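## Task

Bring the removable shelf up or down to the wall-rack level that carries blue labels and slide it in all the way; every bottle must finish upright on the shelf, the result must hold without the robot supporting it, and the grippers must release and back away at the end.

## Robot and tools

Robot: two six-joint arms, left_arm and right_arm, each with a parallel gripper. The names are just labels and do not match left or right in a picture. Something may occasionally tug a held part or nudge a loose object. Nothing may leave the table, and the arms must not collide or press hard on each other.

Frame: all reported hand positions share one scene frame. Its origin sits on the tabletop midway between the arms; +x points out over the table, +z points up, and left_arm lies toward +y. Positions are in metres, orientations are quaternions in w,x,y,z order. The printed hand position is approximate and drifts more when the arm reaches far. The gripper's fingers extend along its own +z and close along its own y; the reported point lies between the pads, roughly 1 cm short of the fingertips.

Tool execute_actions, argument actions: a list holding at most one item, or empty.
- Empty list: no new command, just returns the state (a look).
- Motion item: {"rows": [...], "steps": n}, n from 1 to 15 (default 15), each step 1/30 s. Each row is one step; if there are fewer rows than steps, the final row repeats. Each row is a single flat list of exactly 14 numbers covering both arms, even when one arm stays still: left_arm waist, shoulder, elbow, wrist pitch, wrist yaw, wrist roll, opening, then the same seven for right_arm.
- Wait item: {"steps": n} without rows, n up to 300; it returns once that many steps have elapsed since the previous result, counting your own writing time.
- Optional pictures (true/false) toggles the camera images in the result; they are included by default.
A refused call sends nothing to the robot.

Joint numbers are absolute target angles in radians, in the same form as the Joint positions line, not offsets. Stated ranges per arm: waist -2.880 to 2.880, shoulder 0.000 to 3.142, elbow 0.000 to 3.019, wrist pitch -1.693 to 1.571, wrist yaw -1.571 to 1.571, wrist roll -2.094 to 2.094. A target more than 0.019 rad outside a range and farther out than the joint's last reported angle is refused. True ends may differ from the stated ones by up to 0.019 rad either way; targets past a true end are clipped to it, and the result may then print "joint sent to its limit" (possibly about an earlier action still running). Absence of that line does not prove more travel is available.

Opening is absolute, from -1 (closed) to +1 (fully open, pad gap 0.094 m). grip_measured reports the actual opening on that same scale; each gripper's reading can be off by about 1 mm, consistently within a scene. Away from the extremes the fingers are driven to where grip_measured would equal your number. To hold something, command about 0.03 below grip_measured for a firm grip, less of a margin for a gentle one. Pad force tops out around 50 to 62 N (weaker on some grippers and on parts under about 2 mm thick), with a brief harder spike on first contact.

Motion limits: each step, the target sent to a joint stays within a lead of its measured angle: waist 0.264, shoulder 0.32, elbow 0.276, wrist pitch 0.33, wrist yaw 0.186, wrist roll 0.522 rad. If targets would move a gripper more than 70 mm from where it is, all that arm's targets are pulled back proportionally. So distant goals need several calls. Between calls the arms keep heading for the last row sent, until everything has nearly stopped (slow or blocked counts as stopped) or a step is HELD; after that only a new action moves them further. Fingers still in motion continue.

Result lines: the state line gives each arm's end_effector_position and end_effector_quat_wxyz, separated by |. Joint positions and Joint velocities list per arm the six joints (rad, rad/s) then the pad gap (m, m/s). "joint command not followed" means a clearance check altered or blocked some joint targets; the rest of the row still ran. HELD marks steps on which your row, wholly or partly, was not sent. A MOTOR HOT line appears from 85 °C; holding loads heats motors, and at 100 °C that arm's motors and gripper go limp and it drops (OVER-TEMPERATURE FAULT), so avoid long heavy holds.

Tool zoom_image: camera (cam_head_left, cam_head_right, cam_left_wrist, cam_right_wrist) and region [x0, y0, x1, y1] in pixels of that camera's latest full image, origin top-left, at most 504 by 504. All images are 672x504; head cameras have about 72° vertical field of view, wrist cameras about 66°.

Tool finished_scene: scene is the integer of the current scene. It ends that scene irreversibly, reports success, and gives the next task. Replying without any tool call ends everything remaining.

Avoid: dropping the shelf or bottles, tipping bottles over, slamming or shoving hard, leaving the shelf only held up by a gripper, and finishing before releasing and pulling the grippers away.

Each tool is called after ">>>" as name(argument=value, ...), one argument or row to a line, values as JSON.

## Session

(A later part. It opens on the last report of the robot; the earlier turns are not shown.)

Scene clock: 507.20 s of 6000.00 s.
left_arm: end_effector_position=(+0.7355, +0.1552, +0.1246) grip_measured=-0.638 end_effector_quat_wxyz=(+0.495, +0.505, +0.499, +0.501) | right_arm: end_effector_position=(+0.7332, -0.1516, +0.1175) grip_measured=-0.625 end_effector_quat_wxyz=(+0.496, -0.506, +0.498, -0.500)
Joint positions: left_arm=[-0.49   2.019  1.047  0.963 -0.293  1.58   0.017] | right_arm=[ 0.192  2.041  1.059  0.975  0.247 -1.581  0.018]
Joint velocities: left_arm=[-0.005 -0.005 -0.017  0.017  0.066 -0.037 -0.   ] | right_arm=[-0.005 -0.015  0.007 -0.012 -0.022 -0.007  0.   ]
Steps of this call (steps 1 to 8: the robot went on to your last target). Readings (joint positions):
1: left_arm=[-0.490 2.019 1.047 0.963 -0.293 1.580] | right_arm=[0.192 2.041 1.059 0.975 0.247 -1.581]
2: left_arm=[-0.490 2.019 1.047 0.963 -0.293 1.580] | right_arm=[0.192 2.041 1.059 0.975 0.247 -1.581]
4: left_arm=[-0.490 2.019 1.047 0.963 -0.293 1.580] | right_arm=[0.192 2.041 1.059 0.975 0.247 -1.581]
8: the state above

>>> execute_actions(
  actions=[
    {"rows": [[-0.4819,2.0294,1.1041,0.9835,-0.2896,1.58,-0.675,0.1826,2.0505,1.1215,0.9978,0.2425,-1.582,-0.66],[-0.4828,2.0283,1.1002,0.9820,-0.2900,1.58,-0.675,0.1836,2.0505,1.1160,0.9956,0.2430,-1.582,-0.66],[-0.4837,2.0271,1.0963,0.9805,-0.2903,1.58,-0.675,0.1847,2.0504,1.1105,0.9934,0.2435,-1.582,-0.66],[-0.4846,2.0260,1.0924,0.9790,-0.2907,1.58,-0.675,0.1857,2.0504,1.1050,0.9912,0.2440,-1.582,-0.66],[-0.4855,2.0248,1.0885,0.9775,-0.2911,1.58,-0.675,0.1868,2.0503,1.0995,0.9890,0.2445,-1.582,-0.66],[-0.4864,2.0236,1.0846,0.9760,-0.2915,1.58,-0.675,0.1878,2.0502,1.0940,0.9868,0.2450,-1.582,-0.66],[-0.4873,2.0225,1.0807,0.9745,-0.2919,1.58,-0.675,0.1889,2.0502,1.0885,0.9846,0.2455,-1.582,-0.66],[-0.4882,2.0213,1.0768,0.9730,-0.2922,1.58,-0.675,0.1899,2.0501,1.0830,0.9824,0.2460,-1.582,-0.66],[-0.4891,2.0202,1.0729,0.9715,-0.2926,1.58,-0.675,0.1910,2.0501,1.0775,0.9802,0.2465,-1.582,-0.66],[-0.490,2.019,1.069,0.970,-0.293,1.58,-0.675,0.192,2.050,1.072,0.978,0.247,-1.582,-0.66],[-0.490,2.019,1.069,0.970,-0.293,1.58,-0.665,0.192,2.050,1.072,0.978,0.247,-1.582,-0.65],[-0.490,2.019,1.069,0.970,-0.293,1.58,-0.655,0.192,2.050,1.072,0.978,0.247,-1.582,-0.64],[-0.490,2.019,1.069,0.970,-0.293,1.58,-0.645,0.192,2.050,1.072,0.978,0.247,-1.582,-0.632],[-0.490,2.019,1.069,0.970,-0.293,1.58,-0.635,0.192,2.050,1.072,0.978,0.247,-1.582,-0.622],[-0.490,2.019,1.069,0.970,-0.293,1.58,-0.62,0.192,2.050,1.072,0.978,0.247,-1.582,-0.607]], "steps": 15},
  ],
  pictures=false,
)

>>> execute_actions(
  actions=[
    {"rows": [[-0.490,2.019,1.069,0.970,-0.293,1.58,-0.60,0.192,2.050,1.072,0.978,0.247,-1.582,-0.59],[-0.490,2.019,1.069,0.970,-0.293,1.58,-0.58,0.192,2.050,1.072,0.978,0.247,-1.582,-0.57],[-0.490,2.019,1.069,0.970,-0.293,1.58,-0.55,0.192,2.050,1.072,0.978,0.247,-1.582,-0.54],[-0.490,2.019,1.069,0.970,-0.293,1.58,-0.51,0.192,2.050,1.072,0.978,0.247,-1.582,-0.50],[-0.490,2.019,1.069,0.970,-0.293,1.58,-0.46,0.192,2.050,1.072,0.978,0.247,-1.582,-0.45],[-0.490,2.019,1.069,0.970,-0.293,1.58,-0.40,0.192,2.050,1.072,0.978,0.247,-1.582,-0.40],[-0.490,2.019,1.069,0.970,-0.293,1.58,-0.33,0.192,2.050,1.072,0.978,0.247,-1.582,-0.33],[-0.490,2.019,1.069,0.970,-0.293,1.58,-0.26,0.192,2.050,1.072,0.978,0.247,-1.582,-0.26],[-0.490,2.019,1.069,0.970,-0.293,1.58,-0.19,0.192,2.050,1.072,0.978,0.247,-1.582,-0.19],[-0.490,2.019,1.069,0.970,-0.293,1.58,-0.12,0.192,2.050,1.072,0.978,0.247,-1.582,-0.12],[-0.490,2.019,1.069,0.970,-0.293,1.58,-0.06,0.192,2.050,1.072,0.978,0.247,-1.582,-0.06],[-0.490,2.019,1.069,0.970,-0.293,1.58,0.0,0.192,2.050,1.072,0.978,0.247,-1.582,0.0],[-0.490,2.019,1.069,0.970,-0.293,1.58,0.05,0.192,2.050,1.072,0.978,0.247,-1.582,0.05],[-0.490,2.019,1.069,0.970,-0.293,1.58,0.1,0.192,2.050,1.072,0.978,0.247,-1.582,0.1]], "steps": 15},
  ],
  pictures=false,
)

>>> execute_actions(
  actions=[
    {"steps": 10},
  ],
)

Scene clock: 522.47 s of 6000.00 s.
left_arm: end_effector_position=(+0.7355, +0.1552, +0.1246) grip_measured=-0.622 end_effector_quat_wxyz=(+0.495, +0.505, +0.499, +0.501) | right_arm: end_effector_position=(+0.7332, -0.1516, +0.1175) grip_measured=-0.608 end_effector_quat_wxyz=(+0.496, -0.506, +0.498, -0.500)
Joint positions: left_arm=[-0.49   2.019  1.047  0.963 -0.293  1.58   0.018] | right_arm=[ 0.192  2.041  1.059  0.975  0.247 -1.581  0.018]
Joint velocities: left_arm=[-0.015 -0.005  0.022 -0.012  0.007 -0.022  0.007] | right_arm=[ 0.005 -0.005 -0.007  0.002 -0.022 -0.022  0.008]
Steps of this call (steps 1 to 15: the robot went on to your last target; steps 16 to 90: nothing new was sent; then 11.77 s passed at rest; steps 91 to 105: all 15 steps of this action). Readings (joint positions):
91: left_arm=[-0.490 2.019 1.047 0.963 -0.293 1.580] | right_arm=[0.192 2.041 1.059 0.975 0.247 -1.581]
92: left_arm=[-0.490 2.019 1.047 0.963 -0.293 1.580] | right_arm=[0.192 2.041 1.059 0.975 0.247 -1.581]
94: left_arm=[-0.490 2.019 1.047 0.963 -0.293 1.580] | right_arm=[0.192 2.041 1.059 0.975 0.247 -1.581]
98: left_arm=[-0.490 2.019 1.047 0.963 -0.293 1.580] | right_arm=[0.192 2.041 1.059 0.975 0.247 -1.581]
105: the state above

Scene clock: 522.97 s of 6000.00 s.
left_arm: end_effector_position=(+0.7355, +0.1552, +0.1242) grip_measured=+0.091 end_effector_quat_wxyz=(+0.495, +0.505, +0.500, +0.501) | right_arm: end_effector_position=(+0.7332, -0.1516, +0.1169) grip_measured=+0.091 end_effector_quat_wxyz=(+0.496, -0.506, +0.498, -0.500)
Joint positions: left_arm=[-0.49   2.019  1.047  0.962 -0.293  1.58   0.051] | right_arm=[ 0.192  2.042  1.059  0.974  0.247 -1.581  0.051]
Joint velocities: left_arm=[-0.015 -0.005  0.012  0.007 -0.037  0.007  0.013] | right_arm=[-0.024 -0.005 -0.002 -0.007  0.037 -0.022  0.014]
Steps of this call (steps 1 to 15: all 15 steps of this action). Readings (joint positions):
1: left_arm=[-0.490 2.019 1.047 0.963 -0.293 1.580] | right_arm=[0.192 2.041 1.059 0.975 0.247 -1.581]
2: left_arm=[-0.490 2.019 1.047 0.962 -0.293 1.580] | right_arm=[0.192 2.042 1.059 0.974 0.247 -1.581]
4: left_arm=[-0.490 2.019 1.047 0.962 -0.293 1.580] | right_arm=[0.192 2.042 1.059 0.974 0.247 -1.581]
8: left_arm=[-0.490 2.019 1.047 0.962 -0.293 1.580] | right_arm=[0.192 2.042 1.059 0.974 0.247 -1.581]
15: the state above

Scene clock: 523.30 s of 6000.00 s.
left_arm: end_effector_position=(+0.7355, +0.1552, +0.1242) grip_measured=+0.097 end_effector_quat_wxyz=(+0.495, +0.505, +0.500, +0.501) | right_arm: end_effector_position=(+0.7332, -0.1516, +0.1169) grip_measured=+0.098 end_effector_quat_wxyz=(+0.496, -0.506, +0.498, -0.500)
Joint positions: left_arm=[-0.49   2.019  1.047  0.962 -0.293  1.58   0.052] | right_arm=[ 0.192  2.042  1.059  0.974  0.247 -1.581  0.052]
Joint velocities: left_arm=[ 0.005 -0.005  0.002 -0.017  0.037  0.022  0.   ] | right_arm=[-0.005 -0.015 -0.002  0.002 -0.007 -0.051  0.   ]
Steps of this call (steps 1 to 10: the robot went on to your last target). Readings (joint positions):
1: left_arm=[-0.490 2.019 1.047 0.962 -0.293 1.580] | right_arm=[0.192 2.042 1.059 0.974 0.247 -1.581]
2: left_arm=[-0.490 2.019 1.047 0.962 -0.293 1.580] | right_arm=[0.192 2.042 1.059 0.974 0.247 -1.581]
4: left_arm=[-0.490 2.019 1.047 0.962 -0.293 1.580] | right_arm=[0.192 2.042 1.059 0.974 0.247 -1.581]
8: left_arm=[-0.490 2.019 1.047 0.962 -0.293 1.580] | right_arm=[0.192 2.042 1.059 0.974 0.247 -1.581]
10: the state above

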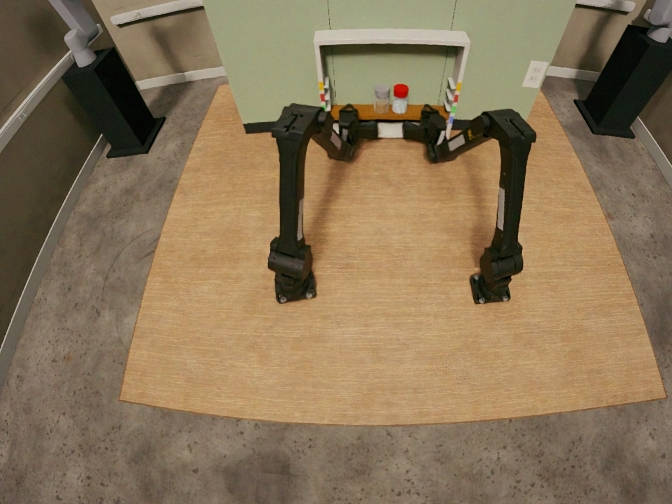

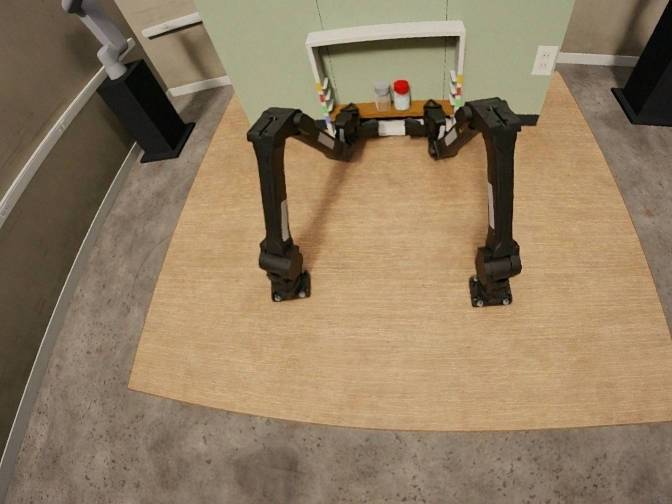

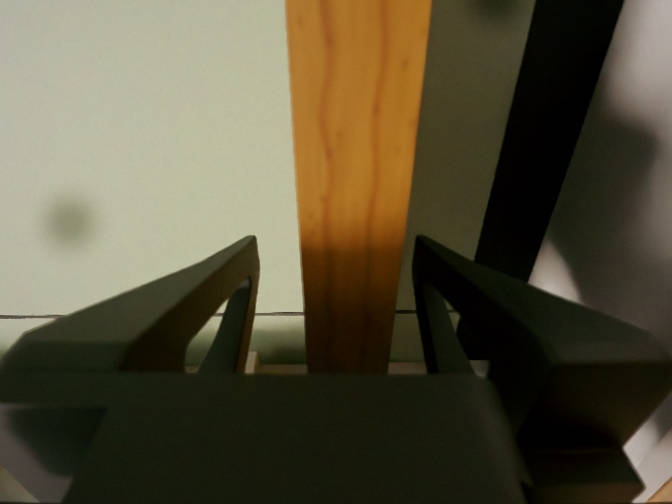

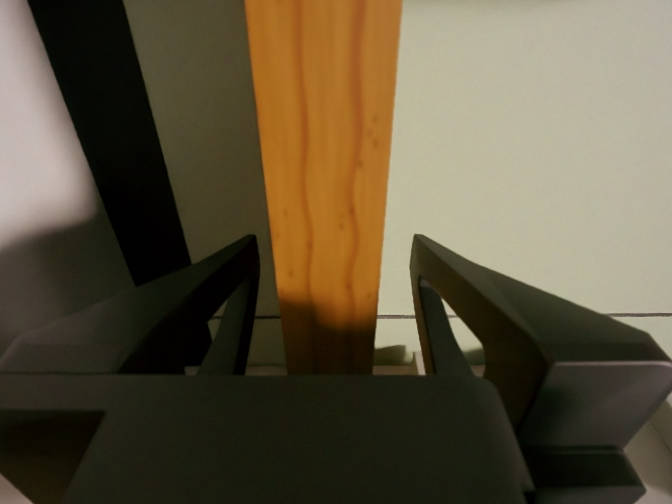

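>>> execute_actions(
  actions=[
    {"rows": [[-0.4918,2.0138,1.0643,0.9745,-0.2938,1.58,0.16,0.1938,2.0475,1.0648,0.9813,0.2478,-1.582,0.16],[-0.4935,2.0085,1.0595,0.9790,-0.2945,1.58,0.22,0.1955,2.0450,1.0575,0.9845,0.2485,-1.582,0.22],[-0.4953,2.0033,1.0548,0.9835,-0.2953,1.58,0.28,0.1973,2.0425,1.0503,0.9878,0.2493,-1.582,0.28],[-0.497,1.998,1.050,0.988,-0.296,1.58,0.33,0.199,2.040,1.043,0.991,0.250,-1.582,0.33],[-0.4973,1.9974,1.0486,0.9889,-0.2963,1.58,0.35,0.1993,2.0394,1.0416,0.9919,0.2503,-1.582,0.35],[-0.4981,1.9956,1.0444,0.9916,-0.2971,1.58,0.35,0.2000,2.0377,1.0373,0.9946,0.2511,-1.582,0.35],[-0.4996,1.9927,1.0373,0.9961,-0.2986,1.58,0.35,0.2013,2.0348,1.0303,0.9992,0.2525,-1.582,0.35],[-0.5015,1.9885,1.0275,1.0024,-0.3005,1.58,0.35,0.2030,2.0307,1.0204,1.0055,0.2544,-1.582,0.35],[-0.5041,1.9832,1.0148,1.0105,-0.3031,1.58,0.35,0.2053,2.0255,1.0076,1.0137,0.2569,-1.582,0.35],[-0.5072,1.9766,0.9993,1.0203,-0.3062,1.58,0.35,0.2080,2.0191,0.9921,1.0237,0.2599,-1.582,0.35],[-0.5109,1.9689,0.9809,1.0320,-0.3099,1.58,0.35,0.2113,2.0115,0.9737,1.0356,0.2635,-1.582,0.35],[-0.5151,1.9600,0.9598,1.0455,-0.3141,1.58,0.35,0.2150,2.0028,0.9525,1.0492,0.2676,-1.582,0.35],[-0.5200,1.9499,0.9359,1.0608,-0.3190,1.58,0.35,0.2193,1.9929,0.9284,1.0646,0.2723,-1.582,0.35],[-0.5253,1.9387,0.9091,1.0778,-0.3243,1.58,0.35,0.2240,1.9819,0.9015,1.0819,0.2775,-1.582,0.35],[-0.5313,1.9262,0.8795,1.0967,-0.3303,1.58,0.35,0.2293,1.9697,0.8718,1.1010,0.2833,-1.582,0.35]], "steps": 15},
  ],
  pictures=false,
)

>>> execute_actions(
  actions=[
    {"rows": [[-0.5350,1.9125,0.8490,1.1135,-0.3340,1.58,0.35,0.2325,1.9564,0.8404,1.1190,0.2865,-1.582,0.35],[-0.5386,1.8994,0.8199,1.1295,-0.3376,1.58,0.35,0.2355,1.9436,0.8104,1.1363,0.2895,-1.582,0.35],[-0.5420,1.8869,0.7922,1.1447,-0.3410,1.58,0.35,0.2384,1.9315,0.7818,1.1527,0.2924,-1.582,0.35],[-0.5452,1.8750,0.7658,1.1593,-0.3442,1.58,0.35,0.2411,1.9199,0.7547,1.1683,0.2951,-1.582,0.35],[-0.5482,1.8637,0.7407,1.1730,-0.3472,1.58,0.35,0.2438,1.9090,0.7289,1.1832,0.2978,-1.582,0.35],[-0.5511,1.8531,0.7170,1.1861,-0.3501,1.58,0.35,0.2462,1.8986,0.7045,1.1972,0.3002,-1.582,0.35],[-0.5539,1.8430,0.6947,1.1984,-0.3529,1.58,0.35,0.2486,1.8888,0.6815,1.2104,0.3026,-1.582,0.35],[-0.5564,1.8336,0.6737,1.2099,-0.3554,1.58,0.35,0.2507,1.8796,0.6599,1.2228,0.3047,-1.582,0.35],[-0.5588,1.8247,0.6541,1.2207,-0.3578,1.58,0.35,0.2528,1.8711,0.6396,1.2345,0.3068,-1.582,0.35],[-0.5610,1.8165,0.6358,1.2308,-0.3600,1.58,0.35,0.2547,1.8631,0.6208,1.2453,0.3087,-1.582,0.35],[-0.5631,1.8089,0.6189,1.2401,-0.3621,1.58,0.35,0.2564,1.8557,0.6034,1.2553,0.3104,-1.582,0.35],[-0.5650,1.8019,0.6033,1.2486,-0.3640,1.58,0.35,0.2581,1.8488,0.5873,1.2645,0.3121,-1.582,0.35],[-0.5667,1.7955,0.5891,1.2565,-0.3657,1.58,0.35,0.2596,1.8426,0.5727,1.2729,0.3136,-1.582,0.35],[-0.5683,1.7897,0.5762,1.2635,-0.3673,1.58,0.35,0.2609,1.8370,0.5595,1.2805,0.3149,-1.582,0.35],[-0.5697,1.7845,0.5647,1.2699,-0.3687,1.58,0.35,0.2621,1.8320,0.5476,1.2873,0.3161,-1.582,0.35]], "steps": 15},
  ],
  pictures=false,
)

>>> execute_actions(
  actions=[
    {"rows": [[-0.5710,1.7799,0.5546,1.2755,-0.3700,1.58,0.35,0.2631,1.8275,0.5372,1.2934,0.3171,-1.582,0.35],[-0.5720,1.7760,0.5458,1.2803,-0.3710,1.58,0.35,0.2641,1.8237,0.5281,1.2986,0.3181,-1.582,0.35],[-0.5729,1.7726,0.5383,1.2844,-0.3719,1.58,0.35,0.2648,1.8204,0.5204,1.3030,0.3188,-1.582,0.35],[-0.5737,1.7699,0.5322,1.2878,-0.3727,1.58,0.35,0.2655,1.8177,0.5141,1.3066,0.3195,-1.582,0.35],[-0.5743,1.7677,0.5275,1.2904,-0.3733,1.58,0.35,0.2660,1.8157,0.5093,1.3094,0.3200,-1.582,0.35],[-0.5747,1.7662,0.5241,1.2922,-0.3737,1.58,0.35,0.2663,1.8142,0.5058,1.3114,0.3203,-1.582,0.35],[-0.5749,1.7653,0.5221,1.2933,-0.3739,1.58,0.35,0.2665,1.8133,0.5037,1.3126,0.3205,-1.582,0.35],[-0.575,1.765,0.5214,1.2937,-0.374,1.58,0.35,0.2666,1.813,0.503,1.313,0.3206,-1.582,0.35]], "steps": 15},
  ],
)

Scene clock: 591.47 s of 6000.00 s.
left_arm: end_effector_position=(+0.6963, +0.1592, +0.1151) grip_measured=+0.347 end_effector_quat_wxyz=(+0.491, +0.504, +0.503, +0.503) | right_arm: end_effector_position=(+0.6928, -0.1587, +0.1078) grip_measured=+0.348 end_effector_quat_wxyz=(+0.489, -0.504, +0.504, -0.503)
Joint positions: left_arm=[-0.508  1.982  0.929  1.039 -0.322  1.58   0.063] | right_arm=[ 0.204  2.001  0.934  1.05   0.275 -1.581  0.063]
Joint velocities: left_arm=[-0.161 -0.317 -0.73   0.457 -0.095  0.037 -0.001] | right_arm=[ 0.122 -0.288 -0.74   0.481  0.154 -0.007 -0.   ]
Steps of this call (steps 1 to 15: the robot went on to your last target; steps 16 to 90: nothing new was sent; then 64.67 s passed at rest; steps 91 to 105: all 15 steps of this action). Readings (joint positions):
91: left_arm=[-0.490 2.019 1.047 0.962 -0.293 1.580] | right_arm=[0.192 2.042 1.059 0.974 0.247 -1.581]
92: left_arm=[-0.490 2.019 1.047 0.962 -0.293 1.580] | right_arm=[0.192 2.042 1.059 0.974 0.247 -1.581]
94: left_arm=[-0.490 2.019 1.047 0.962 -0.293 1.580] | right_arm=[0.192 2.042 1.059 0.974 0.247 -1.581]
98: left_arm=[-0.490 2.019 1.043 0.971 -0.296 1.580] | right_arm=[0.192 2.041 1.051 0.981 0.249 -1.581]
105: the state above

Scene clock: 591.97 s of 6000.00 s.
left_arm: end_effector_position=(+0.5781, +0.1754, +0.1208) grip_measured=+0.347 end_effector_quat_wxyz=(+0.497, +0.502, +0.498, +0.503) | right_arm: end_effector_position=(+0.5708, -0.1715, +0.1089) grip_measured=+0.348 end_effector_quat_wxyz=(+0.493, -0.505, +0.500, -0.501)
Joint positions: left_arm=[-0.559  1.817  0.585  1.232 -0.364  1.58   0.063] | right_arm=[ 0.25   1.847  0.58   1.255  0.311 -1.581  0.063]
Joint velocities: left_arm=[-0.044 -0.171 -0.379  0.237 -0.037 -0.051 -0.   ] | right_arm=[ 0.015 -0.171 -0.379  0.256 -0.007 -0.081  0.   ]
Steps of this call (steps 1 to 15: all 15 steps of this action). Readings (joint positions):
1: left_arm=[-0.514 1.971 0.901 1.055 -0.327 1.580] | right_arm=[0.209 1.990 0.907 1.067 0.279 -1.581]
2: left_arm=[-0.520 1.958 0.872 1.071 -0.331 1.580] | right_arm=[0.214 1.978 0.877 1.084 0.283 -1.581]
4: left_arm=[-0.532 1.931 0.812 1.103 -0.337 1.580] | right_arm=[0.225 1.951 0.816 1.117 0.289 -1.581]
8: left_arm=[-0.549 1.878 0.708 1.160 -0.349 1.580] | right_arm=[0.243 1.903 0.709 1.178 0.298 -1.581]
15: the state above

Scene clock: 592.47 s of 6000.00 s.
left_arm: end_effector_position=(+0.5554, +0.1802, +0.1211) grip_measured=+0.347 end_effector_quat_wxyz=(+0.498, +0.502, +0.497, +0.502) | right_arm: end_effector_position=(+0.5473, -0.1762, +0.1096) grip_measured=+0.348 end_effector_quat_wxyz=(+0.494, -0.505, +0.500, -0.501)
Joint positions: left_arm=[-0.568  1.789  0.521  1.27  -0.37   1.58   0.063] | right_arm=[ 0.257  1.82   0.514  1.296  0.317 -1.581  0.063]
Joint velocities: left_arm=[ 0.005 -0.005  0.017 -0.002  0.007 -0.037  0.   ] | right_arm=[-0.005 -0.015 -0.017  0.007 -0.066 -0.007 -0.001]
Steps of this call (steps 1 to 15: all 15 steps of this action). Readings (joint positions):
1: left_arm=[-0.560 1.812 0.573 1.239 -0.365 1.580] | right_arm=[0.251 1.842 0.567 1.262 0.312 -1.581]
2: left_arm=[-0.562 1.807 0.562 1.246 -0.366 1.580] | right_arm=[0.252 1.837 0.556 1.269 0.313 -1.581]
4: left_arm=[-0.564 1.800 0.543 1.256 -0.368 1.580] | right_arm=[0.254 1.830 0.536 1.280 0.315 -1.581]
8: left_arm=[-0.567 1.790 0.523 1.268 -0.370 1.580] | right_arm=[0.257 1.821 0.516 1.293 0.316 -1.581]
15: the state above

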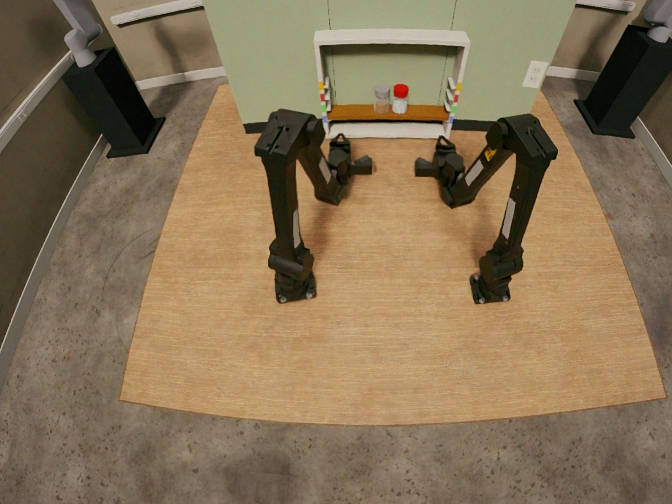

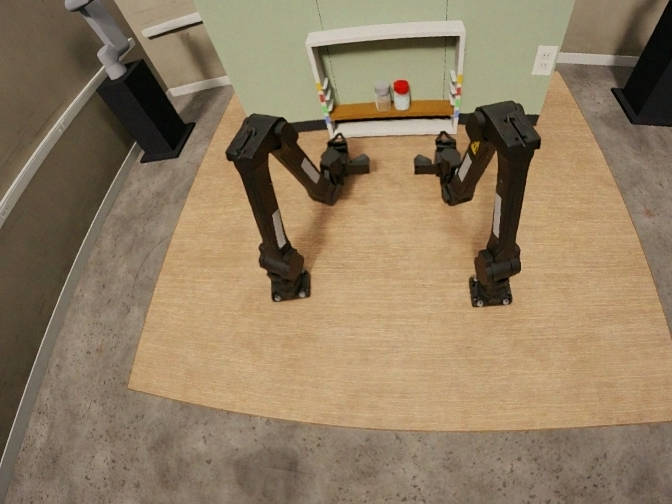

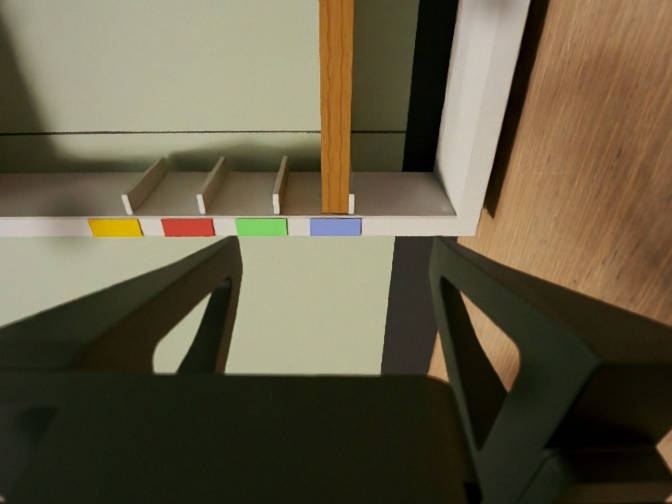

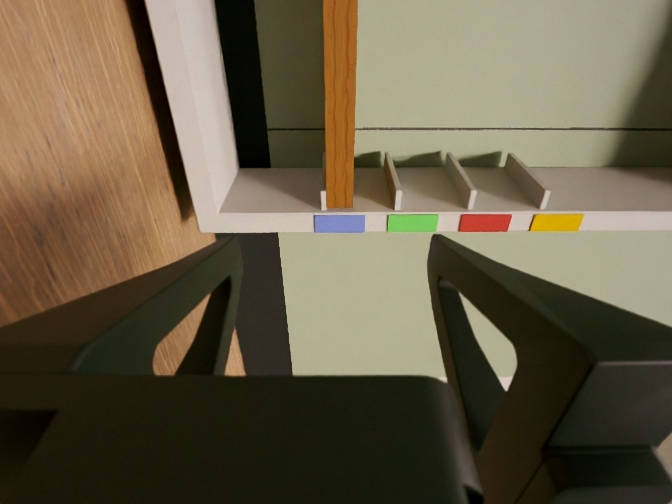

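>>> zoom_image(
  camera="cam_head_left",
  region=[300, 60, 480, 150],
)

Region (300, 60, 480, 150) of cam_head_left's 672x504 image, scaled by 2.800, with more detail than that image has.

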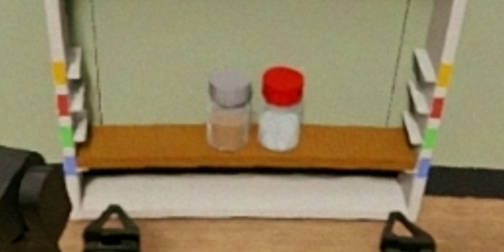

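The shelf is resting on the blue rails and pushed back against the rear wall. Both bottles are upright and the arms are clear.

>>> finished_scene(
  scene=2,
)

The scene is finished: the task was done.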